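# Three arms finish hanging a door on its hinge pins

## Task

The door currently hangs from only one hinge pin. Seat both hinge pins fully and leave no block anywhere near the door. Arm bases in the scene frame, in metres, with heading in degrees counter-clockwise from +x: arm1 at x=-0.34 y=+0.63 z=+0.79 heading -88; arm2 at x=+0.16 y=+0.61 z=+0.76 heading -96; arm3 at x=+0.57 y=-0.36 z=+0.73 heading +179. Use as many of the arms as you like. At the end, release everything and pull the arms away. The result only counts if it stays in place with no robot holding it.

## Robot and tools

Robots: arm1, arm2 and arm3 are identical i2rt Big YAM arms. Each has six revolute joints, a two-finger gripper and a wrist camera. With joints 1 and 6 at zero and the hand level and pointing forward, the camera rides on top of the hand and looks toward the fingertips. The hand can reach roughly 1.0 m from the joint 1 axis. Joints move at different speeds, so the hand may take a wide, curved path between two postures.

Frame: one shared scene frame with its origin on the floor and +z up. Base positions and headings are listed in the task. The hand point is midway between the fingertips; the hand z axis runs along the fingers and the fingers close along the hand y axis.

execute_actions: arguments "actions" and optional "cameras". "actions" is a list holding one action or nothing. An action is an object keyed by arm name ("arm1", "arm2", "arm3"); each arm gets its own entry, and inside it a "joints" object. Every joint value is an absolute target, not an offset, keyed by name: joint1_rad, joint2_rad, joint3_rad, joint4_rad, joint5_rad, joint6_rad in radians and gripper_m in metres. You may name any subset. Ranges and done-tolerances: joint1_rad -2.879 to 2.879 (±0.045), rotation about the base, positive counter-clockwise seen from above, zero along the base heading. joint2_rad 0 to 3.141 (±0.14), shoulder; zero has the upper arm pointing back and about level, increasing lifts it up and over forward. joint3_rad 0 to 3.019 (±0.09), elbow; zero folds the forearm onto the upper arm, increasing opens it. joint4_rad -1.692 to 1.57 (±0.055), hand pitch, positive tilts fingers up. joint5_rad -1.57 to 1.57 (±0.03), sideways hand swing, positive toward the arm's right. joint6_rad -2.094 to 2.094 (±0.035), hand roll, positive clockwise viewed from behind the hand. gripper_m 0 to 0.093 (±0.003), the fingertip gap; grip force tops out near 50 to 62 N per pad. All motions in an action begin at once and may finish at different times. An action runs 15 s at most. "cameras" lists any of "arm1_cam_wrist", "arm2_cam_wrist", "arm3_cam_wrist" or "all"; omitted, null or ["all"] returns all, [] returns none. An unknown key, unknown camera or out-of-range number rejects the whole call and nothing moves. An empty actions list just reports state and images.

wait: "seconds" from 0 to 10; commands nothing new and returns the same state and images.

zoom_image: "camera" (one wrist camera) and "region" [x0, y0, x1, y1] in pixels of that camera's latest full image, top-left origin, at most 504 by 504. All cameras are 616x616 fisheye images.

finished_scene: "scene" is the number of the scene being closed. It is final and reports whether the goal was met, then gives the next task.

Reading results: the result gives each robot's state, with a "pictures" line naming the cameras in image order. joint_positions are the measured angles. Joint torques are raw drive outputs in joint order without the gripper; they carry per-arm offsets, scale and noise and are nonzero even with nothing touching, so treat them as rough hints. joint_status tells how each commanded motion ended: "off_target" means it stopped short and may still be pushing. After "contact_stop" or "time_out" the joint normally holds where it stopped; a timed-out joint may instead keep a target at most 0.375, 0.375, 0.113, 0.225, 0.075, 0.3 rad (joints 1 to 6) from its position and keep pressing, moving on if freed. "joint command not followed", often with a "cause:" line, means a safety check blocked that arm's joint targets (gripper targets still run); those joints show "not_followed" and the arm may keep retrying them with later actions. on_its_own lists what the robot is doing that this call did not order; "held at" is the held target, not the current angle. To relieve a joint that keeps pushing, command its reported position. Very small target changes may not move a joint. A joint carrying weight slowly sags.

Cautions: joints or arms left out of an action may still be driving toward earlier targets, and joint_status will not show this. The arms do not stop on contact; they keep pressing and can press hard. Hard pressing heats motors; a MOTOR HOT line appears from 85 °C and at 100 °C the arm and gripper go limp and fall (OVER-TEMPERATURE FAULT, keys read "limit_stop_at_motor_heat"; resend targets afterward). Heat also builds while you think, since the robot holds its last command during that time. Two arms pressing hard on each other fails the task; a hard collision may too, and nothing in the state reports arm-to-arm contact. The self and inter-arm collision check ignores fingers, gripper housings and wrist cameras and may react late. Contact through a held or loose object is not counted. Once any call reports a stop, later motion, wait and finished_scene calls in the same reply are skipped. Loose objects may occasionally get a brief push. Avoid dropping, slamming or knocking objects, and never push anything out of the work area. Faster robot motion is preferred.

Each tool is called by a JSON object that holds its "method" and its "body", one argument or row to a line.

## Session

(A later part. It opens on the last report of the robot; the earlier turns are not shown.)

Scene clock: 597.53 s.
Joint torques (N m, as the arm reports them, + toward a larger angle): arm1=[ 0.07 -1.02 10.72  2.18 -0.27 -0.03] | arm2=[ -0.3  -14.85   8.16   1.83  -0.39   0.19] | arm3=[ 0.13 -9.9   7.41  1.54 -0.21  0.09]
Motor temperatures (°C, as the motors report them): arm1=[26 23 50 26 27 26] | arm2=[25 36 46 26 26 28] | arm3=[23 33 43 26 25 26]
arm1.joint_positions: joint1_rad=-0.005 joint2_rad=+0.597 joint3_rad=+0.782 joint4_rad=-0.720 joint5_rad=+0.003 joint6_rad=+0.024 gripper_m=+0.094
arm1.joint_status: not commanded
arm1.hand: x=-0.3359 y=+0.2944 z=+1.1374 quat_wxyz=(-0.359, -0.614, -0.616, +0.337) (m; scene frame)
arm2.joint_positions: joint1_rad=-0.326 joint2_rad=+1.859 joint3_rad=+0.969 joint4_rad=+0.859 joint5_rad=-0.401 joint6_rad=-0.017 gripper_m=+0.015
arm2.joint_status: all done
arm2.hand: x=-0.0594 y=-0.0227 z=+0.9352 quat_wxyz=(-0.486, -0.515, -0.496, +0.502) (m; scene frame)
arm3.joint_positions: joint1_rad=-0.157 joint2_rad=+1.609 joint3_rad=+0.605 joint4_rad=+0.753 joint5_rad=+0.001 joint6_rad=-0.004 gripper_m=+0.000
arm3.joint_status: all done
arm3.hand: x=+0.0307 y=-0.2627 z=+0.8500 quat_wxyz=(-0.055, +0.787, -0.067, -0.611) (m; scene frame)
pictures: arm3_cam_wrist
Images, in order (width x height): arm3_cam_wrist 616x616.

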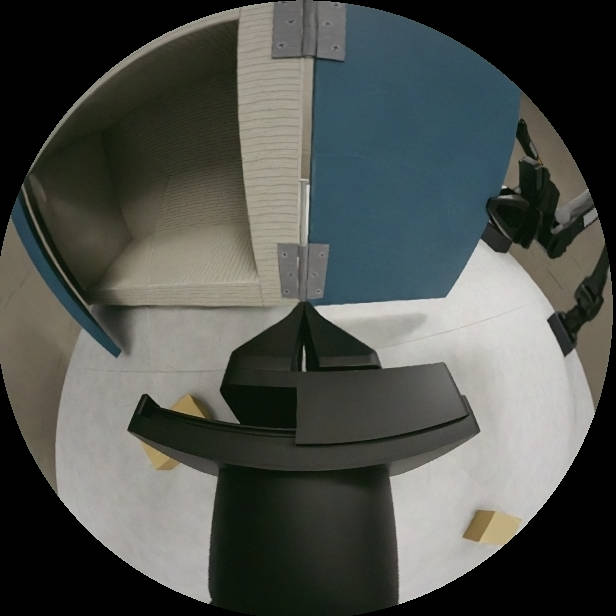

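{"method": "execute_actions", "body": {
  "actions": [
    {"arm3":{"joints":{"joint2_rad":1.60,"joint3_rad":0.80,"joint4_rad":0.85}}}
  ],
  "cameras": []
}}

{"method": "execute_actions", "body": {
  "actions": [
    {"arm3":{"joints":{"joint2_rad":1.695,"joint3_rad":0.855,"joint4_rad":0.90}}}
  ],
  "cameras": ["arm3_cam_wrist"]
}}

Scene clock: 609.60 s.
Joint torques (N m, as the arm reports them, + toward a larger angle): arm1=[ 0.11 -0.86 10.7   2.19 -0.28 -0.03] | arm2=[ -0.02 -14.28   8.05   1.86  -0.35   0.21] | arm3=[ -0.05 -11.37   9.29   2.22  -0.18   0.08]
Motor temperatures (°C, as the motors report them): arm1=[26 23 50 26 27 26] | arm2=[25 36 45 26 26 27] | arm3=[23 33 44 27 25 26]
arm1.joint_positions: joint1_rad=-0.005 joint2_rad=+0.597 joint3_rad=+0.782 joint4_rad=-0.720 joint5_rad=+0.003 joint6_rad=+0.024 gripper_m=+0.094
arm1.joint_status: not commanded
arm1.hand: x=-0.3359 y=+0.2944 z=+1.1374 quat_wxyz=(-0.359, -0.614, -0.616, +0.337) (m; scene frame)
arm2.joint_positions: joint1_rad=-0.326 joint2_rad=+1.859 joint3_rad=+0.969 joint4_rad=+0.859 joint5_rad=-0.401 joint6_rad=-0.017 gripper_m=+0.015
arm2.joint_status: not commanded
arm2.hand: x=-0.0594 y=-0.0227 z=+0.9352 quat_wxyz=(-0.486, -0.515, -0.496, +0.502) (m; scene frame)
arm3.joint_positions: joint1_rad=-0.157 joint2_rad=+1.608 joint3_rad=+0.777 joint4_rad=+0.836 joint5_rad=+0.001 joint6_rad=-0.004 gripper_m=+0.000
arm3.joint_status: all done
arm3.hand: x=-0.0283 y=-0.2525 z=+0.9525 quat_wxyz=(-0.063, +0.703, -0.060, -0.706) (m; scene frame)
pictures: none
No camera images: the call's "cameras" was empty. Leave "cameras" out to get every camera's image.

Scene clock: 610.43 s.
Joint torques (N m, as the arm reports them, + toward a larger angle): arm1=[ 0.17 -0.86 10.71  2.18 -0.27 -0.03] | arm2=[ -0.19 -14.56   8.11   1.95  -0.36   0.2 ] | arm3=[  0.32 -11.62  10.15   2.42  -0.19   0.07]
Motor temperatures (°C, as the motors report them): arm1=[26 23 50 26 27 26] | arm2=[25 36 45 26 26 27] | arm3=[23 33 44 27 25 26]
arm1.joint_positions: joint1_rad=-0.005 joint2_rad=+0.597 joint3_rad=+0.782 joint4_rad=-0.720 joint5_rad=+0.003 joint6_rad=+0.024 gripper_m=+0.094
arm1.joint_status: not commanded
arm1.hand: x=-0.3359 y=+0.2944 z=+1.1374 quat_wxyz=(-0.359, -0.614, -0.616, +0.337) (m; scene frame)
arm2.joint_positions: joint1_rad=-0.326 joint2_rad=+1.859 joint3_rad=+0.969 joint4_rad=+0.859 joint5_rad=-0.401 joint6_rad=-0.017 gripper_m=+0.015
arm2.joint_status: not commanded
arm2.hand: x=-0.0594 y=-0.0227 z=+0.9352 quat_wxyz=(-0.486, -0.515, -0.496, +0.502) (m; scene frame)
arm3.joint_positions: joint1_rad=-0.157 joint2_rad=+1.689 joint3_rad=+0.820 joint4_rad=+0.881 joint5_rad=+0.001 joint6_rad=-0.004 gripper_m=+0.000
arm3.joint_status: all done
arm3.hand: x=-0.0472 y=-0.2492 z=+0.9366 quat_wxyz=(-0.063, +0.700, -0.059, -0.709) (m; scene frame)
pictures: arm3_cam_wrist
Images, in order (width x height): arm3_cam_wrist 616x616.

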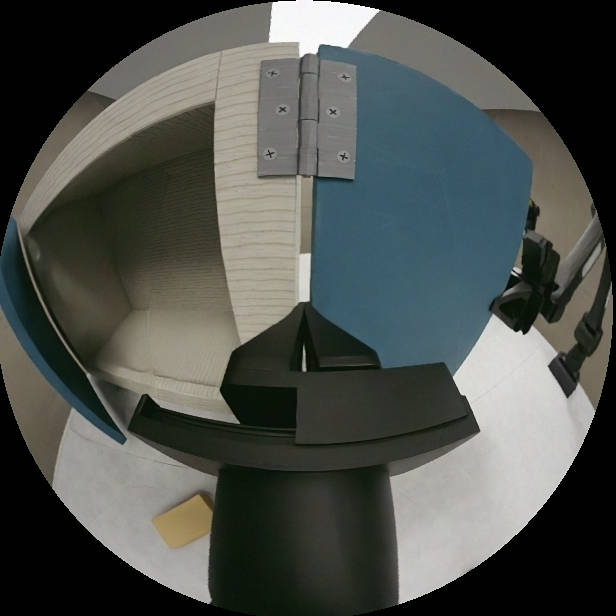

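Light press first with arm2 lifting, then harder.

{"method": "execute_actions", "body": {
  "actions": [
    {"arm2":{"joints":{"joint2_rad":1.78,"joint3_rad":1.08,"joint4_rad":0.93}},"arm3":{"joints":{"joint2_rad":1.76,"joint3_rad":0.82,"joint4_rad":0.87}}}
  ],
  "cameras": []
}}

{"method": "execute_actions", "body": {
  "actions": [
    {"arm3":{"joints":{"joint2_rad":1.92,"joint3_rad":0.80,"joint4_rad":0.80}}}
  ],
  "cameras": ["arm3_cam_wrist"]
}}

Scene clock: 617.20 s.
Joint torques (N m, as the arm reports them, + toward a larger angle): arm1=[ 0.18 -0.88 10.73  2.16 -0.28 -0.02] | arm2=[  0.38 -19.98  16.95   4.42  -0.34   0.21] | arm3=[ 0.18 -8.73  6.91  1.21 -0.18  0.07]
Motor temperatures (°C, as the motors report them): arm1=[26 23 50 26 27 26] | arm2=[25 36 45 26 26 27] | arm3=[23 34 45 27 25 26]
arm1.joint_positions: joint1_rad=-0.005 joint2_rad=+0.597 joint3_rad=+0.782 joint4_rad=-0.720 joint5_rad=+0.003 joint6_rad=+0.024 gripper_m=+0.094
arm1.joint_status: not commanded
arm1.hand: x=-0.3359 y=+0.2944 z=+1.1374 quat_wxyz=(-0.359, -0.614, -0.616, +0.337) (m; scene frame)
arm2.joint_positions: joint1_rad=-0.326 joint2_rad=+1.857 joint3_rad=+0.972 joint4_rad=+0.859 joint5_rad=-0.401 joint6_rad=-0.019 gripper_m=+0.015
arm2.joint_status: joint3_rad time_out (moved +0.003 of +0.111); joint4_rad time_out (moved +0.000 of +0.071); the others done
arm2.on_its_own: joint3_rad reads +0.972 and still pushes toward +1.080 since a time_out; joint4_rad reads +0.859 and still pushes toward +0.930 since a time_out
arm2.hand: x=-0.0597 y=-0.0235 z=+0.9376 quat_wxyz=(-0.487, -0.513, -0.496, +0.504) (m; scene frame)
arm3.joint_positions: joint1_rad=-0.157 joint2_rad=+1.723 joint3_rad=+0.822 joint4_rad=+0.889 joint5_rad=+0.001 joint6_rad=-0.004 gripper_m=+0.000
arm3.joint_status: all done
arm3.hand: x=-0.0500 y=-0.2487 z=+0.9187 quat_wxyz=(-0.063, +0.709, -0.060, -0.700) (m; scene frame)
pictures: none
No camera images: the call's "cameras" was empty. Leave "cameras" out to get every camera's image.

not run: a stop came earlier in this reply.

{"method": "execute_actions", "body": {
  "actions": [
    {"arm3":{"joints":{"joint2_rad":1.92,"joint3_rad":0.80,"joint4_rad":0.80}}}
  ],
  "cameras": ["arm3_cam_wrist"]
}}

Scene clock: 621.87 s.
Joint torques (N m, as the arm reports them, + toward a larger angle): arm1=[ 0.18 -1.02 10.75  2.18 -0.27 -0.02] | arm2=[  0.07 -20.07  17.12   4.57  -0.35   0.21] | arm3=[-0.38  1.72  5.01 -1.87 -0.18  0.09]
Motor temperatures (°C, as the motors report them): arm1=[26 23 50 26 27 26] | arm2=[25 36 47 26 26 27] | arm3=[23 33 44 27 25 26]
arm1.joint_positions: joint1_rad=-0.005 joint2_rad=+0.597 joint3_rad=+0.782 joint4_rad=-0.720 joint5_rad=+0.003 joint6_rad=+0.024 gripper_m=+0.094
arm1.joint_status: not commanded
arm1.hand: x=-0.3359 y=+0.2944 z=+1.1374 quat_wxyz=(-0.359, -0.614, -0.616, +0.337) (m; scene frame)
arm2.joint_positions: joint1_rad=-0.326 joint2_rad=+1.857 joint3_rad=+0.972 joint4_rad=+0.859 joint5_rad=-0.401 joint6_rad=-0.019 gripper_m=+0.015
arm2.joint_status: not commanded
arm2.on_its_own: joint3_rad reads +0.972 and still pushes toward +1.080 since a time_out; joint4_rad reads +0.859 and still pushes toward +0.930 since a time_out
arm2.hand: x=-0.0597 y=-0.0235 z=+0.9376 quat_wxyz=(-0.487, -0.513, -0.496, +0.504) (m; scene frame)
arm3.joint_positions: joint1_rad=-0.157 joint2_rad=+1.737 joint3_rad=+0.822 joint4_rad=+0.901 joint5_rad=+0.002 joint6_rad=-0.004 gripper_m=+0.000
arm3.joint_status: joint2_rad time_out (moved +0.014 of +0.197); joint4_rad time_out (moved +0.012 of -0.089); the others done
arm3.on_its_own: joint2_rad reads +1.737 and still pushes toward +1.920 since a time_out; joint4_rad reads +0.901 and still pushes toward +0.800 since a time_out
arm3.hand: x=-0.0510 y=-0.2484 z=+0.9136 quat_wxyz=(-0.063, +0.709, -0.060, -0.700) (m; scene frame)
pictures: arm3_cam_wrist
Images, in order (width x height): arm3_cam_wrist 616x616.

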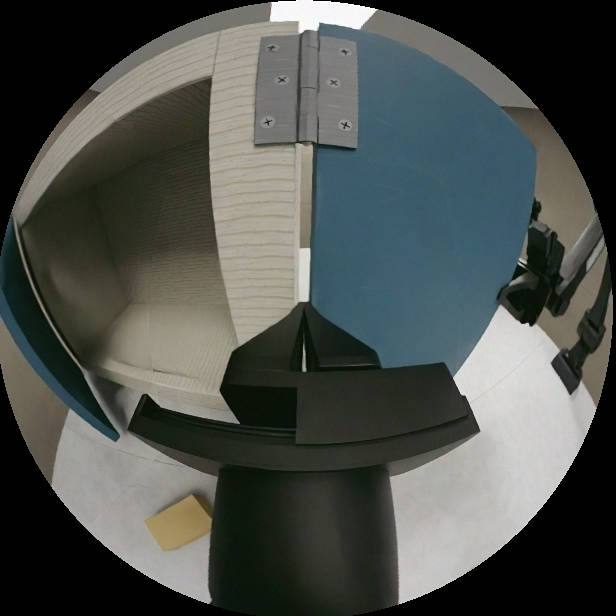

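{"method": "execute_actions", "body": {
  "actions": [
    {"arm2":{"joints":{"joint2_rad":1.70,"joint3_rad":1.12,"joint4_rad":0.95}}}
  ],
  "cameras": []
}}

Scene clock: 626.87 s.
Joint torques (N m, as the arm reports them, + toward a larger angle): arm1=[ 0.15 -0.87 10.7   2.15 -0.29 -0.03] | arm2=[ -0.18 -25.96  17.34   5.28  -0.33   0.21] | arm3=[-0.05  1.9   5.07 -1.76 -0.22  0.05]
Motor temperatures (°C, as the motors report them): arm1=[26 23 50 26 27 26] | arm2=[25 37 49 26 26 27] | arm3=[23 33 44 27 25 26]
arm1.joint_positions: joint1_rad=-0.005 joint2_rad=+0.597 joint3_rad=+0.782 joint4_rad=-0.720 joint5_rad=+0.003 joint6_rad=+0.024 gripper_m=+0.094
arm1.joint_status: not commanded
arm1.hand: x=-0.3359 y=+0.2944 z=+1.1374 quat_wxyz=(-0.359, -0.614, -0.616, +0.337) (m; scene frame)
arm2.joint_positions: joint1_rad=-0.326 joint2_rad=+1.853 joint3_rad=+0.974 joint4_rad=+0.859 joint5_rad=-0.401 joint6_rad=-0.019 gripper_m=+0.015
arm2.joint_status: joint2_rad time_out (moved -0.004 of -0.157); joint3_rad time_out (moved +0.002 of +0.148); joint4_rad time_out (moved +0.000 of +0.091)
arm2.on_its_own: joint2_rad reads +1.853 and still pushes toward +1.700 since a time_out; joint3_rad reads +0.974 and still pushes toward +1.086 since a time_out; joint4_rad reads +0.859 and still pushes toward +0.950 since a time_out
arm2.hand: x=-0.0599 y=-0.0238 z=+0.9410 quat_wxyz=(-0.487, -0.511, -0.495, +0.506) (m; scene frame)
arm3.joint_positions: joint1_rad=-0.157 joint2_rad=+1.737 joint3_rad=+0.822 joint4_rad=+0.901 joint5_rad=+0.002 joint6_rad=-0.004 gripper_m=+0.000
arm3.joint_status: not commanded
arm3.on_its_own: joint2_rad reads +1.737 and still pushes toward +1.920 since a time_out; joint4_rad reads +0.901 and still pushes toward +0.800 since a time_out
arm3.hand: x=-0.0510 y=-0.2484 z=+0.9136 quat_wxyz=(-0.063, +0.709, -0.060, -0.700) (m; scene frame)
pictures: none
No camera images: the call's "cameras" was empty. Leave "cameras" out to get every camera's image.

{"method": "execute_actions", "body": {
  "actions": [
    {"arm2":{"joints":{"joint2_rad":1.84,"joint3_rad":0.99,"joint4_rad":0.87}}}
  ],
  "cameras": []
}}

{"method": "execute_actions", "body": {
  "actions": [
    {"arm2":{"joints":{"joint2_rad":1.93,"joint3_rad":0.92,"joint4_rad":0.83}}}
  ],
  "cameras": []
}}

Scene clock: 630.73 s.
Joint torques (N m, as the arm reports them, + toward a larger angle): arm1=[ 0.22 -1.06 10.71  2.17 -0.27 -0.03] | arm2=[  0.43 -15.96   9.48   2.55  -0.35   0.22] | arm3=[ 0.14  1.72  5.1  -1.8  -0.2   0.08]
Motor temperatures (°C, as the motors report them): arm1=[26 23 50 26 27 26] | arm2=[25 38 50 26 26 27] | arm3=[23 33 43 27 25 26]
arm1.joint_positions: joint1_rad=-0.005 joint2_rad=+0.597 joint3_rad=+0.782 joint4_rad=-0.720 joint5_rad=+0.003 joint6_rad=+0.024 gripper_m=+0.094
arm1.joint_status: not commanded
arm1.hand: x=-0.3359 y=+0.2944 z=+1.1374 quat_wxyz=(-0.359, -0.614, -0.616, +0.337) (m; scene frame)
arm2.joint_positions: joint1_rad=-0.326 joint2_rad=+1.856 joint3_rad=+0.971 joint4_rad=+0.851 joint5_rad=-0.401 joint6_rad=-0.020 gripper_m=+0.015
arm2.joint_status: all done
arm2.hand: x=-0.0596 y=-0.0232 z=+0.9364 quat_wxyz=(-0.485, -0.515, -0.498, +0.502) (m; scene frame)
arm3.joint_positions: joint1_rad=-0.157 joint2_rad=+1.737 joint3_rad=+0.822 joint4_rad=+0.901 joint5_rad=+0.002 joint6_rad=-0.004 gripper_m=+0.000
arm3.joint_status: not commanded
arm3.on_its_own: joint2_rad reads +1.737 and still pushes toward +1.920 since a time_out; joint4_rad reads +0.901 and still pushes toward +0.800 since a time_out
arm3.hand: x=-0.0510 y=-0.2484 z=+0.9136 quat_wxyz=(-0.063, +0.709, -0.060, -0.700) (m; scene frame)
pictures: none
No camera images: the call's "cameras" was empty. Leave "cameras" out to get every camera's image.

Scene clock: 631.37 s.
Joint torques (N m, as the arm reports them, + toward a larger angle): arm1=[ 0.19 -0.89 10.73  2.19 -0.27 -0.03] | arm2=[ 0.11 -9.73  4.09  1.03 -0.36  0.25] | arm3=[ 0.07  1.98  5.03 -1.84 -0.21  0.06]
Motor temperatures (°C, as the motors report them): arm1=[26 23 50 26 27 26] | arm2=[25 38 50 26 26 27] | arm3=[23 33 43 27 25 26]
arm1.joint_positions: joint1_rad=-0.005 joint2_rad=+0.597 joint3_rad=+0.782 joint4_rad=-0.720 joint5_rad=+0.003 joint6_rad=+0.024 gripper_m=+0.094
arm1.joint_status: not commanded
arm1.hand: x=-0.3359 y=+0.2944 z=+1.1374 quat_wxyz=(-0.359, -0.614, -0.616, +0.337) (m; scene frame)
arm2.joint_positions: joint1_rad=-0.326 joint2_rad=+1.861 joint3_rad=+0.967 joint4_rad=+0.851 joint5_rad=-0.401 joint6_rad=-0.020 gripper_m=+0.015
arm2.joint_status: all done
arm2.hand: x=-0.0591 y=-0.0222 z=+0.9312 quat_wxyz=(-0.484, -0.518, -0.499, +0.499) (m; scene frame)
arm3.joint_positions: joint1_rad=-0.157 joint2_rad=+1.737 joint3_rad=+0.822 joint4_rad=+0.901 joint5_rad=+0.002 joint6_rad=-0.004 gripper_m=+0.000
arm3.joint_status: not commanded
arm3.on_its_own: joint2_rad reads +1.737 and still pushes toward +1.920 since a time_out; joint4_rad reads +0.901 and still pushes toward +0.800 since a time_out
arm3.hand: x=-0.0510 y=-0.2484 z=+0.9136 quat_wxyz=(-0.063, +0.709, -0.060, -0.699) (m; scene frame)
pictures: none
No camera images: the call's "cameras" was empty. Leave "cameras" out to get every camera's image.

{"method": "execute_actions", "body": {
  "actions": [
    {"arm2":{"joints":{"joint2_rad":1.82,"joint3_rad":1.02,"joint4_rad":0.88,"joint6_rad":-0.2}}}
  ],
  "cameras": ["arm2_cam_wrist","arm3_cam_wrist"]
}}

Scene clock: 638.90 s.
Joint torques (N m, as the arm reports them, + toward a larger angle): arm1=[ 0.22 -0.97 10.7   2.17 -0.28 -0.02] | arm2=[ -0.09 -17.42  12.19   2.71  -0.35  -1.39] | arm3=[ 0.43  2.07  5.08 -1.84 -0.24  0.07]
Motor temperatures (°C, as the motors report them): arm1=[26 23 50 26 27 26] | arm2=[25 37 47 26 26 28] | arm3=[23 32 43 27 25 26]
arm1.joint_positions: joint1_rad=-0.005 joint2_rad=+0.597 joint3_rad=+0.782 joint4_rad=-0.720 joint5_rad=+0.003 joint6_rad=+0.024 gripper_m=+0.094
arm1.joint_status: not commanded
arm1.hand: x=-0.3359 y=+0.2944 z=+1.1374 quat_wxyz=(-0.359, -0.614, -0.616, +0.337) (m; scene frame)
arm2.joint_positions: joint1_rad=-0.326 joint2_rad=+1.859 joint3_rad=+0.969 joint4_rad=+0.858 joint5_rad=-0.401 joint6_rad=-0.077 gripper_m=+0.015
arm2.joint_status: joint6_rad time_out (moved -0.057 of -0.180); the others done
arm2.on_its_own: joint6_rad reads -0.077 and still pushes toward -0.200 since a time_out
arm2.hand: x=-0.0595 y=-0.0229 z=+0.9350 quat_wxyz=(-0.471, -0.500, -0.512, +0.516) (m; scene frame)
arm3.joint_positions: joint1_rad=-0.157 joint2_rad=+1.737 joint3_rad=+0.822 joint4_rad=+0.901 joint5_rad=+0.002 joint6_rad=-0.004 gripper_m=+0.000
arm3.joint_status: not commanded
arm3.on_its_own: joint2_rad reads +1.737 and still pushes toward +1.920 since a time_out; joint4_rad reads +0.901 and still pushes toward +0.800 since a time_out
arm3.hand: x=-0.0510 y=-0.2484 z=+0.9136 quat_wxyz=(-0.063, +0.709, -0.060, -0.699) (m; scene frame)
pictures: arm2_cam_wrist, arm3_cam_wrist
Images, in order (width x height): arm2_cam_wrist 616x616, arm3_cam_wrist 616x616.

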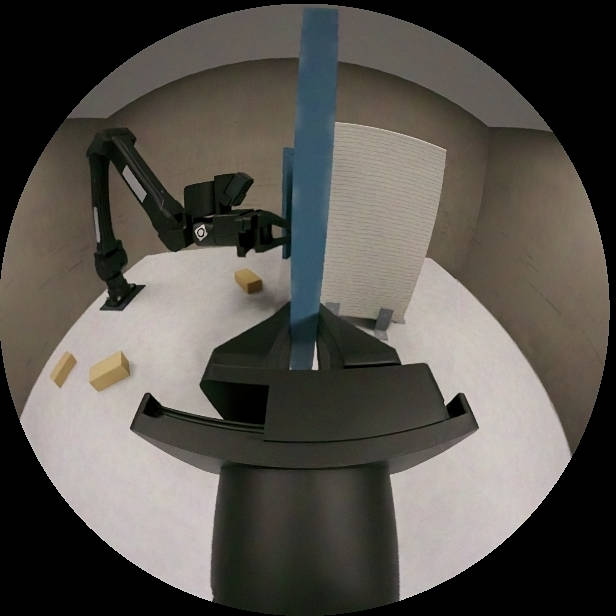

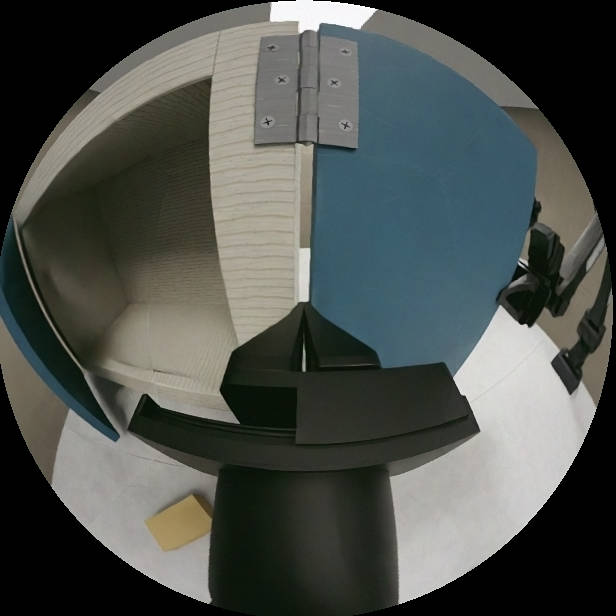

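{"method": "execute_actions", "body": {
  "actions": [
    {"arm2":{"joints":{"joint2_rad":1.86,"joint3_rad":0.97,"joint4_rad":0.86,"joint6_rad":-0.015,"gripper_m":0.09}},"arm3":{"joints":{"joint2_rad":1.62,"joint3_rad":0.76,"joint4_rad":0.6}}}
  ],
  "cameras": ["arm3_cam_wrist"]
}}

{"method": "zoom_image", "body": {
  "camera": "arm3_cam_wrist",
  "region": [250,150,370,330]
}}

Scene clock: 648.53 s.
Joint torques (N m, as the arm reports them, + toward a larger angle): arm1=[ 0.14 -0.92 10.75  2.17 -0.29 -0.04] | arm2=[  0.18 -13.78   8.03   1.85  -0.17   0.2 ] | arm3=[ -0.37 -10.52   8.25   1.53  -0.21   0.06]
Motor temperatures (°C, as the motors report them): arm1=[26 23 50 26 27 26] | arm2=[25 37 47 26 26 29] | arm3=[23 32 42 27 25 26]
arm1.joint_positions: joint1_rad=-0.005 joint2_rad=+0.597 joint3_rad=+0.782 joint4_rad=-0.720 joint5_rad=+0.003 joint6_rad=+0.024 gripper_m=+0.094
arm1.joint_status: not commanded
arm1.hand: x=-0.3359 y=+0.2944 z=+1.1374 quat_wxyz=(-0.359, -0.614, -0.616, +0.337) (m; scene frame)
arm2.joint_positions: joint1_rad=-0.326 joint2_rad=+1.857 joint3_rad=+0.969 joint4_rad=+0.858 joint5_rad=-0.406 joint6_rad=-0.024 gripper_m=+0.090
arm2.joint_status: all done
arm2.hand: x=-0.0586 y=-0.0229 z=+0.9365 quat_wxyz=(-0.486, -0.511, -0.499, +0.503) (m; scene frame)
arm3.joint_positions: joint1_rad=-0.157 joint2_rad=+1.622 joint3_rad=+0.747 joint4_rad=+0.606 joint5_rad=+0.002 joint6_rad=-0.004 gripper_m=+0.000
arm3.joint_status: all done
arm3.hand: x=-0.0121 y=-0.2551 z=+0.8736 quat_wxyz=(-0.055, +0.793, -0.067, -0.603) (m; scene frame)
pictures: arm3_cam_wrist
Images, in order (width x height): arm3_cam_wrist 616x616.

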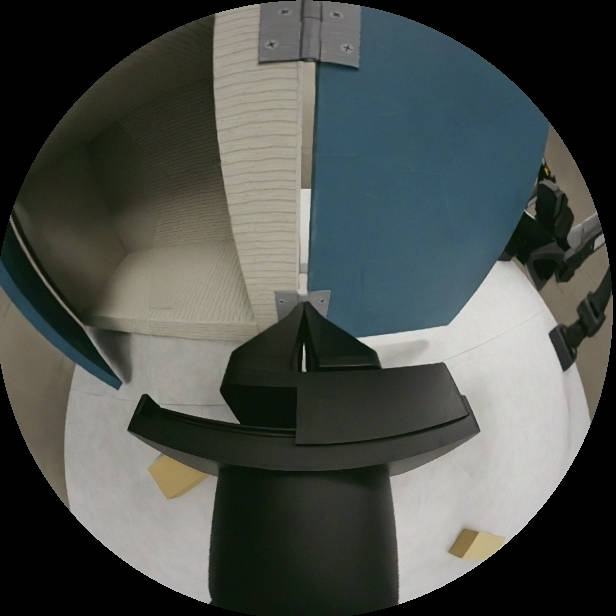

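Region (250, 150, 370, 330) of arm3_cam_wrist's 616x616 image, scaled by 2.800, with more detail than that image has.

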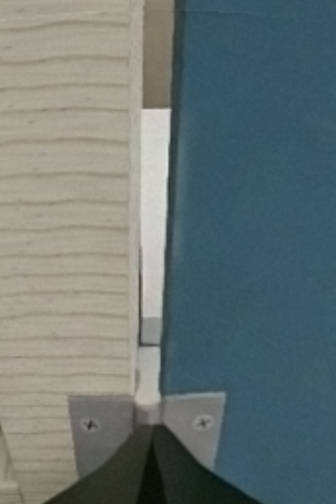

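{"method": "execute_actions", "body": {
  "actions": [
    {"arm3":{"joints":{"joint2_rad":1.62,"joint3_rad":0.76,"joint4_rad":0.88}}}
  ],
  "cameras": []
}}

{"method": "execute_actions", "body": {
  "actions": [
    {"arm3":{"joints":{"joint2_rad":1.71,"joint3_rad":0.78,"joint4_rad":0.90}}}
  ],
  "cameras": ["arm3_cam_wrist"]
}}

Scene clock: 660.23 s.
Joint torques (N m, as the arm reports them, + toward a larger angle): arm1=[ 0.18 -0.78 10.75  2.19 -0.28 -0.03] | arm2=[  0.03 -13.87   8.03   1.88  -0.16   0.18] | arm3=[  0.05 -10.51   8.31   2.55  -0.22   0.08]
Motor temperatures (°C, as the motors report them): arm1=[26 23 50 26 27 26] | arm2=[25 36 45 26 26 28] | arm3=[23 33 43 27 25 26]
arm1.joint_positions: joint1_rad=-0.005 joint2_rad=+0.597 joint3_rad=+0.782 joint4_rad=-0.720 joint5_rad=+0.003 joint6_rad=+0.024 gripper_m=+0.094
arm1.joint_status: not commanded
arm1.hand: x=-0.3359 y=+0.2944 z=+1.1374 quat_wxyz=(-0.359, -0.614, -0.616, +0.337) (m; scene frame)
arm2.joint_positions: joint1_rad=-0.326 joint2_rad=+1.857 joint3_rad=+0.969 joint4_rad=+0.858 joint5_rad=-0.406 joint6_rad=-0.023 gripper_m=+0.090
arm2.joint_status: not commanded
arm2.hand: x=-0.0586 y=-0.0229 z=+0.9365 quat_wxyz=(-0.486, -0.512, -0.499, +0.503) (m; scene frame)
arm3.joint_positions: joint1_rad=-0.157 joint2_rad=+1.622 joint3_rad=+0.747 joint4_rad=+0.859 joint5_rad=+0.002 joint6_rad=-0.004 gripper_m=+0.000
arm3.joint_status: all done
arm3.hand: x=-0.0208 y=-0.2537 z=+0.9349 quat_wxyz=(-0.063, +0.710, -0.061, -0.699) (m; scene frame)
pictures: none
No camera images: the call's "cameras" was empty. Leave "cameras" out to get every camera's image.

Scene clock: 661.07 s.
Joint torques (N m, as the arm reports them, + toward a larger angle): arm1=[ 0.2  -0.98 10.69  2.13 -0.28 -0.03] | arm2=[  0.23 -14.44   8.09   1.9   -0.15   0.21] | arm3=[  0.25 -11.27   9.43   2.41  -0.21   0.05]
Motor temperatures (°C, as the motors report them): arm1=[26 23 50 26 27 26] | arm2=[25 36 45 26 26 28] | arm3=[23 33 44 27 25 26]
arm1.joint_positions: joint1_rad=-0.005 joint2_rad=+0.597 joint3_rad=+0.782 joint4_rad=-0.720 joint5_rad=+0.003 joint6_rad=+0.024 gripper_m=+0.094
arm1.joint_status: not commanded
arm1.hand: x=-0.3359 y=+0.2944 z=+1.1374 quat_wxyz=(-0.359, -0.614, -0.616, +0.337) (m; scene frame)
arm2.joint_positions: joint1_rad=-0.326 joint2_rad=+1.857 joint3_rad=+0.969 joint4_rad=+0.858 joint5_rad=-0.406 joint6_rad=-0.023 gripper_m=+0.090
arm2.joint_status: not commanded
arm2.hand: x=-0.0586 y=-0.0229 z=+0.9365 quat_wxyz=(-0.486, -0.512, -0.499, +0.503) (m; scene frame)
arm3.joint_positions: joint1_rad=-0.157 joint2_rad=+1.710 joint3_rad=+0.747 joint4_rad=+0.884 joint5_rad=+0.002 joint6_rad=-0.004 gripper_m=+0.000
arm3.joint_status: all done
arm3.hand: x=-0.0259 y=-0.2528 z=+0.8899 quat_wxyz=(-0.061, +0.732, -0.062, -0.676) (m; scene frame)
pictures: arm3_cam_wrist
Images, in order (width x height): arm3_cam_wrist 616x616.

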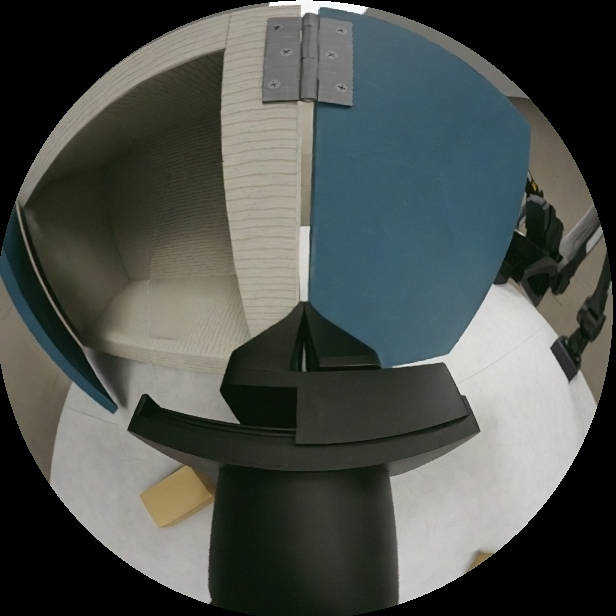

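{"method": "execute_actions", "body": {
  "actions": [
    {"arm3":{"joints":{"joint2_rad":1.70,"joint3_rad":0.848,"joint4_rad":0.90}}}
  ],
  "cameras": []
}}

{"method": "execute_actions", "body": {
  "actions": [
    {"arm3":{"joints":{"joint2_rad":1.78,"joint3_rad":0.775,"joint4_rad":0.95}}}
  ],
  "cameras": ["arm3_cam_wrist"]
}}

Scene clock: 666.70 s.
Joint torques (N m, as the arm reports them, + toward a larger angle): arm1=[ 0.13 -0.79 10.74  2.17 -0.28 -0.02] | arm2=[  0.07 -14.52   8.13   1.81  -0.16   0.2 ] | arm3=[  0.22 -12.89   9.91   2.29  -0.23   0.09]
Motor temperatures (°C, as the motors report them): arm1=[26 23 50 26 27 26] | arm2=[25 36 45 26 26 28] | arm3=[23 33 44 27 25 26]
arm1.joint_positions: joint1_rad=-0.005 joint2_rad=+0.597 joint3_rad=+0.782 joint4_rad=-0.720 joint5_rad=+0.003 joint6_rad=+0.024 gripper_m=+0.094
arm1.joint_status: not commanded
arm1.hand: x=-0.3359 y=+0.2944 z=+1.1374 quat_wxyz=(-0.359, -0.614, -0.616, +0.337) (m; scene frame)
arm2.joint_positions: joint1_rad=-0.326 joint2_rad=+1.857 joint3_rad=+0.969 joint4_rad=+0.858 joint5_rad=-0.406 joint6_rad=-0.023 gripper_m=+0.090
arm2.joint_status: not commanded
arm2.hand: x=-0.0586 y=-0.0229 z=+0.9365 quat_wxyz=(-0.486, -0.512, -0.499, +0.503) (m; scene frame)
arm3.joint_positions: joint1_rad=-0.157 joint2_rad=+1.710 joint3_rad=+0.817 joint4_rad=+0.884 joint5_rad=+0.002 joint6_rad=-0.004 gripper_m=+0.000
arm3.joint_status: all done
arm3.hand: x=-0.0476 y=-0.2490 z=+0.9231 quat_wxyz=(-0.063, +0.708, -0.060, -0.701) (m; scene frame)
pictures: none
No camera images: the call's "cameras" was empty. Leave "cameras" out to get every camera's image.

Scene clock: 667.60 s.
Joint torques (N m, as the arm reports them, + toward a larger angle): arm1=[ 0.13 -0.84 10.72  2.15 -0.28 -0.03] | arm2=[  0.09 -14.67   8.07   1.93  -0.16   0.24] | arm3=[  0.35 -11.43   6.56   2.39  -0.19   0.06]
Motor temperatures (°C, as the motors report them): arm1=[26 23 50 26 27 26] | arm2=[25 36 45 26 26 28] | arm3=[23 33 44 27 25 26]
arm1.joint_positions: joint1_rad=-0.005 joint2_rad=+0.597 joint3_rad=+0.782 joint4_rad=-0.720 joint5_rad=+0.003 joint6_rad=+0.024 gripper_m=+0.094
arm1.joint_status: not commanded
arm1.hand: x=-0.3359 y=+0.2944 z=+1.1374 quat_wxyz=(-0.359, -0.614, -0.616, +0.337) (m; scene frame)
arm2.joint_positions: joint1_rad=-0.326 joint2_rad=+1.857 joint3_rad=+0.969 joint4_rad=+0.858 joint5_rad=-0.406 joint6_rad=-0.023 gripper_m=+0.090
arm2.joint_status: not commanded
arm2.hand: x=-0.0586 y=-0.0229 z=+0.9365 quat_wxyz=(-0.486, -0.512, -0.499, +0.503) (m; scene frame)
arm3.joint_positions: joint1_rad=-0.157 joint2_rad=+1.778 joint3_rad=+0.772 joint4_rad=+0.932 joint5_rad=+0.002 joint6_rad=-0.004 gripper_m=+0.000
arm3.joint_status: all done
arm3.hand: x=-0.0369 y=-0.2508 z=+0.8734 quat_wxyz=(-0.061, +0.730, -0.062, -0.678) (m; scene frame)
pictures: arm3_cam_wrist
Images, in order (width x height): arm3_cam_wrist 616x616.

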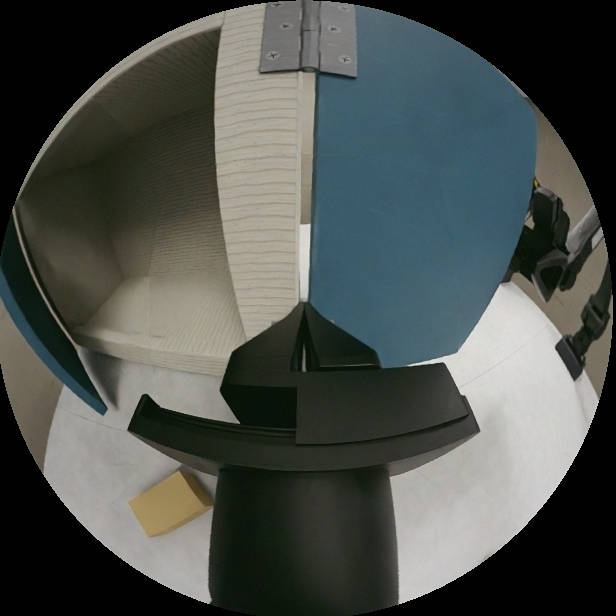

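{"method": "execute_actions", "body": {
  "actions": [
    {"arm3":{"joints":{"joint2_rad":1.60,"joint3_rad":0.60,"joint4_rad":0.78}}}
  ],
  "cameras": ["arm3_cam_wrist"]
}}

{"method": "zoom_image", "body": {
  "camera": "arm3_cam_wrist",
  "region": [260,160,360,320]
}}

Scene clock: 675.53 s.
Joint torques (N m, as the arm reports them, + toward a larger angle): arm1=[ 0.23 -0.8  10.66  2.16 -0.28 -0.03] | arm2=[  0.39 -14.49   8.1    1.83  -0.14   0.23] | arm3=[  0.23 -10.15   6.36   1.37  -0.22   0.07]
Motor temperatures (°C, as the motors report them): arm1=[26 23 50 26 27 26] | arm2=[25 36 44 26 26 28] | arm3=[23 34 44 27 25 26]
arm1.joint_positions: joint1_rad=-0.005 joint2_rad=+0.597 joint3_rad=+0.782 joint4_rad=-0.720 joint5_rad=+0.003 joint6_rad=+0.024 gripper_m=+0.094
arm1.joint_status: not commanded
arm1.hand: x=-0.3359 y=+0.2944 z=+1.1374 quat_wxyz=(-0.359, -0.614, -0.616, +0.337) (m; scene frame)
arm2.joint_positions: joint1_rad=-0.326 joint2_rad=+1.857 joint3_rad=+0.969 joint4_rad=+0.858 joint5_rad=-0.406 joint6_rad=-0.023 gripper_m=+0.090
arm2.joint_status: not commanded
arm2.hand: x=-0.0586 y=-0.0229 z=+0.9365 quat_wxyz=(-0.486, -0.512, -0.499, +0.503) (m; scene frame)
arm3.joint_positions: joint1_rad=-0.157 joint2_rad=+1.608 joint3_rad=+0.601 joint4_rad=+0.791 joint5_rad=+0.002 joint6_rad=-0.004 gripper_m=+0.000
arm3.joint_status: all done
arm3.hand: x=+0.0302 y=-0.2625 z=+0.8575 quat_wxyz=(-0.056, +0.777, -0.066, -0.624) (m; scene frame)
pictures: arm3_cam_wrist
Images, in order (width x height): arm3_cam_wrist 616x616.

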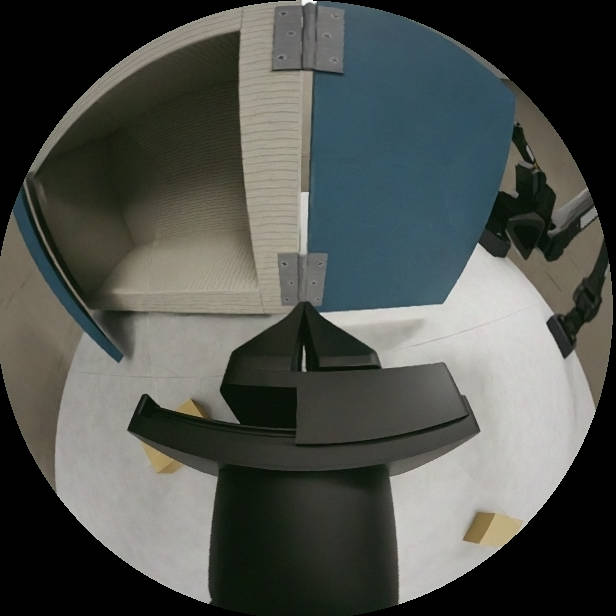

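Region (260, 160, 360, 320) of arm3_cam_wrist's 616x616 image, scaled by 3.150, with more detail than that image has; it fills the left 315 columns of this view, and the rest is white.

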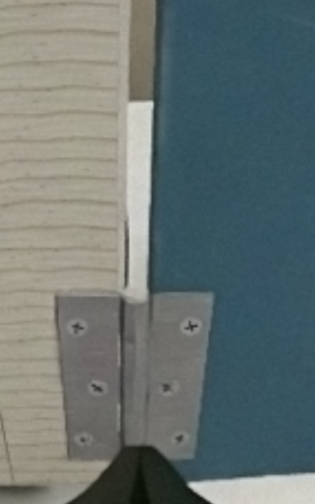

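{"method": "execute_actions", "body": {
  "actions": [
    {"arm3":{"joints":{"joint2_rad":1.62,"joint3_rad":0.83,"joint4_rad":0.90}},"arm2":{"joints":{"joint1_rad":-0.36,"joint2_rad":1.6,"joint3_rad":0.745}}}
  ],
  "cameras": []
}}

{"method": "execute_actions", "body": {
  "actions": [
    {"arm3":{"joints":{"joint2_rad":1.80,"joint3_rad":0.79,"joint4_rad":0.93}},"arm2":{"joints":{"joint1_rad":-0.38,"joint2_rad":1.3,"joint3_rad":0.45}}}
  ],
  "cameras": ["arm3_cam_wrist"]
}}

Scene clock: 683.63 s.
Joint torques (N m, as the arm reports them, + toward a larger angle): arm1=[ 0.17 -0.98 10.71  2.17 -0.28 -0.03] | arm2=[ -1.45 -10.22   8.08   1.93  -0.09   0.21] | arm3=[ -0.09 -10.52   9.55   2.27  -0.22   0.06]
Motor temperatures (°C, as the motors report them): arm1=[26 23 50 26 27 26] | arm2=[25 36 44 26 26 28] | arm3=[23 34 43 27 25 26]
arm1.joint_positions: joint1_rad=-0.005 joint2_rad=+0.597 joint3_rad=+0.782 joint4_rad=-0.720 joint5_rad=+0.003 joint6_rad=+0.024 gripper_m=+0.094
arm1.joint_status: not commanded
arm1.hand: x=-0.3359 y=+0.2944 z=+1.1374 quat_wxyz=(-0.359, -0.614, -0.616, +0.337) (m; scene frame)
arm2.joint_positions: joint1_rad=-0.354 joint2_rad=+1.588 joint3_rad=+0.749 joint4_rad=+0.858 joint5_rad=-0.407 joint6_rad=-0.023 gripper_m=+0.090
arm2.joint_status: all done
arm2.hand: x=-0.0393 y=+0.0586 z=+0.9930 quat_wxyz=(-0.485, -0.502, -0.486, +0.526) (m; scene frame)
arm3.joint_positions: joint1_rad=-0.157 joint2_rad=+1.615 joint3_rad=+0.807 joint4_rad=+0.886 joint5_rad=+0.002 joint6_rad=-0.004 gripper_m=+0.000
arm3.joint_status: all done
arm3.hand: x=-0.0364 y=-0.2510 z=+0.9756 quat_wxyz=(-0.066, +0.677, -0.058, -0.731) (m; scene frame)
pictures: none
No camera images: the call's "cameras" was empty. Leave "cameras" out to get every camera's image.

Scene clock: 684.80 s.
Joint torques (N m, as the arm reports them, + toward a larger angle): arm1=[ 0.26 -0.97 10.75  2.2  -0.27 -0.02] | arm2=[-1.48 -6.18  7.94  2.   -0.11  0.26] | arm3=[  0.15 -12.93   6.78   2.27  -0.21   0.06]
Motor temperatures (°C, as the motors report them): arm1=[26 23 50 26 27 26] | arm2=[25 36 44 26 26 28] | arm3=[23 34 43 27 25 26]
arm1.joint_positions: joint1_rad=-0.005 joint2_rad=+0.597 joint3_rad=+0.782 joint4_rad=-0.720 joint5_rad=+0.003 joint6_rad=+0.024 gripper_m=+0.094
arm1.joint_status: not commanded
arm1.hand: x=-0.3359 y=+0.2944 z=+1.1374 quat_wxyz=(-0.359, -0.614, -0.616, +0.337) (m; scene frame)
arm2.joint_positions: joint1_rad=-0.372 joint2_rad=+1.294 joint3_rad=+0.454 joint4_rad=+0.858 joint5_rad=-0.407 joint6_rad=-0.023 gripper_m=+0.090
arm2.joint_status: all done
arm2.hand: x=+0.0035 y=+0.1622 z=+0.9970 quat_wxyz=(-0.480, -0.507, -0.482, +0.529) (m; scene frame)
arm3.joint_positions: joint1_rad=-0.157 joint2_rad=+1.812 joint3_rad=+0.784 joint4_rad=+0.917 joint5_rad=+0.002 joint6_rad=-0.004 gripper_m=+0.000
arm3.joint_status: all done
arm3.hand: x=-0.0407 y=-0.2501 z=+0.8546 quat_wxyz=(-0.060, +0.742, -0.063, -0.664) (m; scene frame)
pictures: arm3_cam_wrist
Images, in order (width x height): arm3_cam_wrist 616x616.

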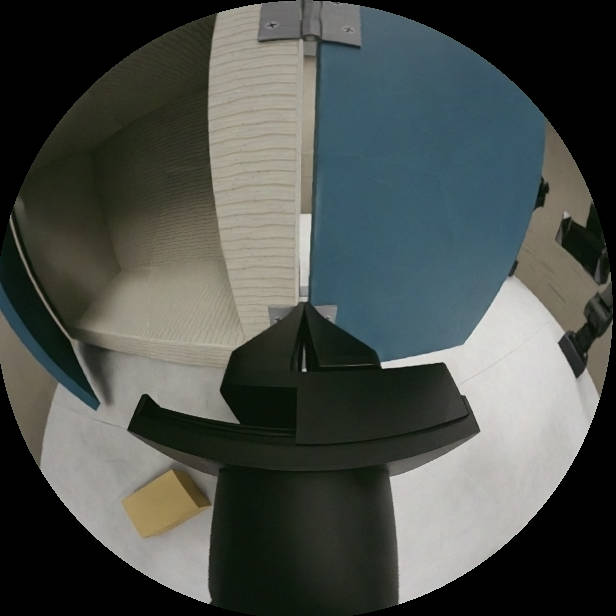

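{"method": "execute_actions", "body": {
  "actions": [
    {"arm3":{"joints":{"joint2_rad":1.71,"joint3_rad":0.785,"joint4_rad":0.92}}}
  ],
  "cameras": []
}}

{"method": "execute_actions", "body": {
  "actions": [
    {"arm3":{"joints":{"joint3_rad":0.842}}}
  ],
  "cameras": []
}}

{"method": "execute_actions", "body": {
  "actions": [
    {"arm3":{"joints":{"joint2_rad":1.84,"joint3_rad":0.80,"joint4_rad":0.95}}}
  ],
  "cameras": ["arm3_cam_wrist"]
}}

Scene clock: 690.77 s.
Joint torques (N m, as the arm reports them, + toward a larger angle): arm1=[ 0.18 -0.83 10.7   2.18 -0.28 -0.03] | arm2=[-1.31 -6.65  8.08  1.82 -0.1   0.19] | arm3=[ -0.35 -11.06   6.81   1.81  -0.23   0.06]
Motor temperatures (°C, as the motors report them): arm1=[26 23 51 26 27 26] | arm2=[25 35 44 26 26 28] | arm3=[23 34 43 27 25 26]
arm1.joint_positions: joint1_rad=-0.005 joint2_rad=+0.597 joint3_rad=+0.782 joint4_rad=-0.720 joint5_rad=+0.003 joint6_rad=+0.024 gripper_m=+0.094
arm1.joint_status: not commanded
arm1.hand: x=-0.3359 y=+0.2944 z=+1.1374 quat_wxyz=(-0.359, -0.614, -0.616, +0.337) (m; scene frame)
arm2.joint_positions: joint1_rad=-0.372 joint2_rad=+1.294 joint3_rad=+0.454 joint4_rad=+0.858 joint5_rad=-0.407 joint6_rad=-0.023 gripper_m=+0.090
arm2.joint_status: not commanded
arm2.hand: x=+0.0035 y=+0.1622 z=+0.9970 quat_wxyz=(-0.480, -0.507, -0.482, +0.529) (m; scene frame)
arm3.joint_positions: joint1_rad=-0.157 joint2_rad=+1.712 joint3_rad=+0.784 joint4_rad=+0.917 joint5_rad=+0.002 joint6_rad=-0.004 gripper_m=+0.000
arm3.joint_status: all done
arm3.hand: x=-0.0380 y=-0.2506 z=+0.9141 quat_wxyz=(-0.063, +0.708, -0.060, -0.700) (m; scene frame)
pictures: none
No camera images: the call's "cameras" was empty. Leave "cameras" out to get every camera's image.

Scene clock: 691.47 s.
Joint torques (N m, as the arm reports them, + toward a larger angle): arm1=[ 0.47 -0.94 10.72  2.1  -0.27 -0.03] | arm2=[-0.91 -6.09  8.01  1.81 -0.11  0.2 ] | arm3=[ -0.17 -11.33  10.28   1.93  -0.21   0.06]
Motor temperatures (°C, as the motors report them): arm1=[26 23 51 26 27 26] | arm2=[25 35 44 26 26 28] | arm3=[23 34 43 27 25 26]
arm1.joint_positions: joint1_rad=-0.005 joint2_rad=+0.597 joint3_rad=+0.782 joint4_rad=-0.720 joint5_rad=+0.003 joint6_rad=+0.024 gripper_m=+0.094
arm1.joint_status: not commanded
arm1.hand: x=-0.3359 y=+0.2944 z=+1.1374 quat_wxyz=(-0.359, -0.614, -0.616, +0.337) (m; scene frame)
arm2.joint_positions: joint1_rad=-0.372 joint2_rad=+1.294 joint3_rad=+0.454 joint4_rad=+0.858 joint5_rad=-0.407 joint6_rad=-0.023 gripper_m=+0.090
arm2.joint_status: not commanded
arm2.hand: x=+0.0035 y=+0.1622 z=+0.9970 quat_wxyz=(-0.480, -0.507, -0.482, +0.529) (m; scene frame)
arm3.joint_positions: joint1_rad=-0.157 joint2_rad=+1.712 joint3_rad=+0.802 joint4_rad=+0.917 joint5_rad=+0.002 joint6_rad=-0.004 gripper_m=+0.000
arm3.joint_status: all done
arm3.hand: x=-0.0435 y=-0.2497 z=+0.9229 quat_wxyz=(-0.064, +0.702, -0.060, -0.707) (m; scene frame)
pictures: none
No camera images: the call's "cameras" was empty. Leave "cameras" out to get every camera's image.

Scene clock: 692.37 s.
Joint torques (N m, as the arm reports them, + toward a larger angle): arm1=[ 0.1  -0.65 10.71  2.17 -0.27 -0.02] | arm2=[-1.33 -6.37  8.03  1.76 -0.15  0.2 ] | arm3=[  0.56 -11.3    6.03   1.83  -0.2    0.08]
Motor temperatures (°C, as the motors report them): arm1=[26 23 51 26 27 26] | arm2=[25 35 44 26 26 28] | arm3=[23 34 43 27 25 26]
arm1.joint_positions: joint1_rad=-0.005 joint2_rad=+0.597 joint3_rad=+0.782 joint4_rad=-0.720 joint5_rad=+0.003 joint6_rad=+0.024 gripper_m=+0.094
arm1.joint_status: not commanded
arm1.hand: x=-0.3359 y=+0.2944 z=+1.1374 quat_wxyz=(-0.359, -0.614, -0.616, +0.337) (m; scene frame)
arm2.joint_positions: joint1_rad=-0.372 joint2_rad=+1.294 joint3_rad=+0.454 joint4_rad=+0.858 joint5_rad=-0.407 joint6_rad=-0.023 gripper_m=+0.090
arm2.joint_status: not commanded
arm2.hand: x=+0.0035 y=+0.1622 z=+0.9970 quat_wxyz=(-0.480, -0.507, -0.482, +0.529) (m; scene frame)
arm3.joint_positions: joint1_rad=-0.157 joint2_rad=+1.831 joint3_rad=+0.801 joint4_rad=+0.949 joint5_rad=+0.002 joint6_rad=-0.004 gripper_m=+0.000
arm3.joint_status: all done
arm3.hand: x=-0.0475 y=-0.2490 z=+0.8588 quat_wxyz=(-0.061, +0.732, -0.062, -0.675) (m; scene frame)
pictures: arm3_cam_wrist
Images, in order (width x height): arm3_cam_wrist 616x616.

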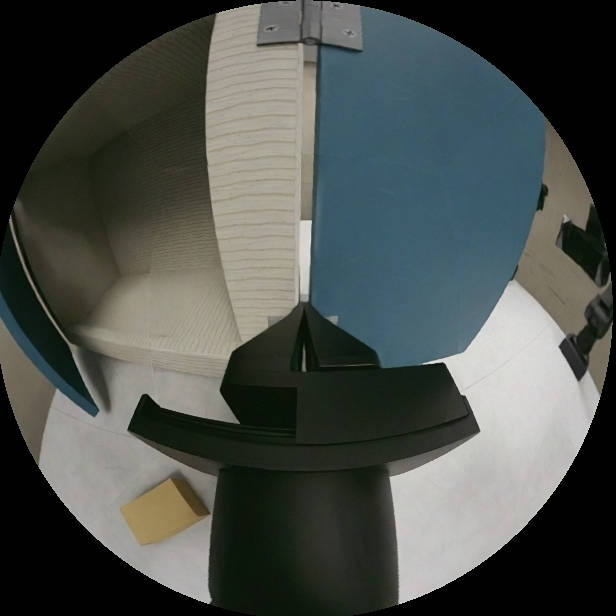

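{"method": "execute_actions", "body": {
  "actions": [
    {"arm3":{"joints":{"joint2_rad":1.93,"joint4_rad":0.93}}}
  ],
  "cameras": []
}}

{"method": "execute_actions", "body": {
  "actions": [
    {"arm3":{"joints":{"joint2_rad":1.62,"joint3_rad":0.66,"joint4_rad":0.78}}}
  ],
  "cameras": ["arm3_cam_wrist"]
}}

{"method": "zoom_image", "body": {
  "camera": "arm3_cam_wrist",
  "region": [260,200,360,320]
}}

Scene clock: 698.00 s.
Joint torques (N m, as the arm reports them, + toward a larger angle): arm1=[ 0.37 -0.98 10.71  2.22 -0.28 -0.03] | arm2=[-1.61 -6.51  8.1   1.85 -0.11  0.22] | arm3=[ 0.09 -6.08  5.97  0.37 -0.22  0.07]
Motor temperatures (°C, as the motors report them): arm1=[26 23 51 26 27 26] | arm2=[25 34 44 25 26 28] | arm3=[23 34 43 27 25 26]
arm1.joint_positions: joint1_rad=-0.005 joint2_rad=+0.597 joint3_rad=+0.782 joint4_rad=-0.720 joint5_rad=+0.003 joint6_rad=+0.024 gripper_m=+0.094
arm1.joint_status: not commanded
arm1.hand: x=-0.3359 y=+0.2944 z=+1.1374 quat_wxyz=(-0.359, -0.614, -0.616, +0.337) (m; scene frame)
arm2.joint_positions: joint1_rad=-0.372 joint2_rad=+1.294 joint3_rad=+0.454 joint4_rad=+0.858 joint5_rad=-0.407 joint6_rad=-0.023 gripper_m=+0.090
arm2.joint_status: not commanded
arm2.hand: x=+0.0035 y=+0.1622 z=+0.9970 quat_wxyz=(-0.480, -0.507, -0.482, +0.529) (m; scene frame)
arm3.joint_positions: joint1_rad=-0.157 joint2_rad=+1.844 joint3_rad=+0.801 joint4_rad=+0.970 joint5_rad=+0.002 joint6_rad=-0.004 gripper_m=+0.000
arm3.joint_status: all done
arm3.hand: x=-0.0478 y=-0.2489 z=+0.8560 quat_wxyz=(-0.061, +0.730, -0.062, -0.678) (m; scene frame)
pictures: none
No camera images: the call's "cameras" was empty. Leave "cameras" out to get every camera's image.

Scene clock: 699.33 s.
Joint torques (N m, as the arm reports them, + toward a larger angle): arm1=[ 0.25 -0.88 10.73  2.19 -0.28 -0.04] | arm2=[-1.2  -6.11  8.07  1.8  -0.12  0.19] | arm3=[-0.16 -9.6   8.29  1.71 -0.21  0.08]
Motor temperatures (°C, as the motors report them): arm1=[26 23 51 26 27 26] | arm2=[25 34 44 25 26 28] | arm3=[23 34 43 27 25 26]
arm1.joint_positions: joint1_rad=-0.005 joint2_rad=+0.597 joint3_rad=+0.782 joint4_rad=-0.720 joint5_rad=+0.003 joint6_rad=+0.024 gripper_m=+0.094
arm1.joint_status: not commanded
arm1.hand: x=-0.3359 y=+0.2944 z=+1.1374 quat_wxyz=(-0.359, -0.614, -0.616, +0.337) (m; scene frame)
arm2.joint_positions: joint1_rad=-0.372 joint2_rad=+1.294 joint3_rad=+0.454 joint4_rad=+0.858 joint5_rad=-0.407 joint6_rad=-0.023 gripper_m=+0.090
arm2.joint_status: not commanded
arm2.hand: x=+0.0035 y=+0.1622 z=+0.9970 quat_wxyz=(-0.480, -0.507, -0.482, +0.529) (m; scene frame)
arm3.joint_positions: joint1_rad=-0.157 joint2_rad=+1.613 joint3_rad=+0.643 joint4_rad=+0.783 joint5_rad=+0.002 joint6_rad=-0.004 gripper_m=+0.000
arm3.joint_status: all done
arm3.hand: x=+0.0153 y=-0.2599 z=+0.8719 quat_wxyz=(-0.057, +0.767, -0.065, -0.635) (m; scene frame)
pictures: arm3_cam_wrist
Images, in order (width x height): arm3_cam_wrist 616x616.

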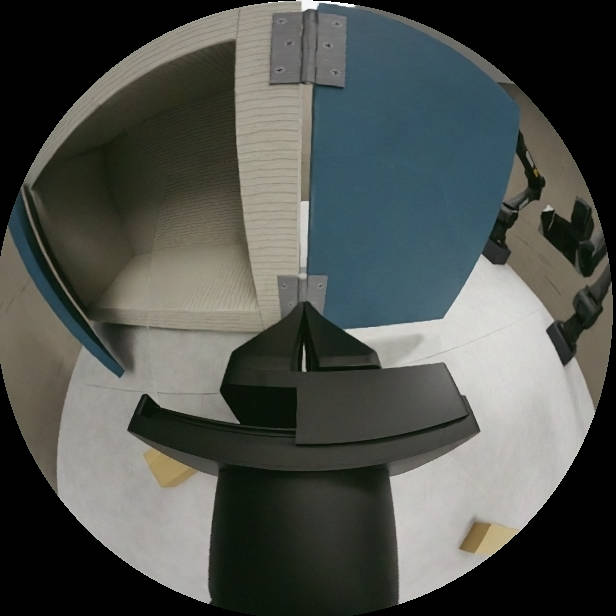

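Region (260, 200, 360, 320) of arm3_cam_wrist's 616x616 image, scaled by 4.200, with more detail than that image has.

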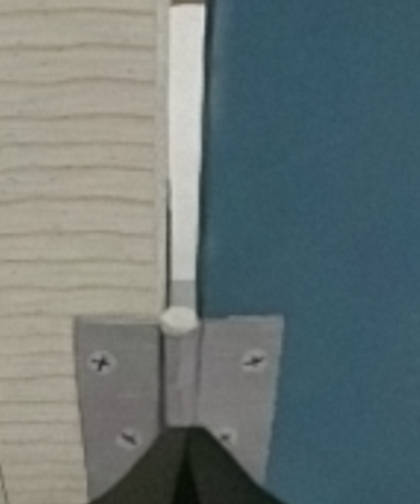

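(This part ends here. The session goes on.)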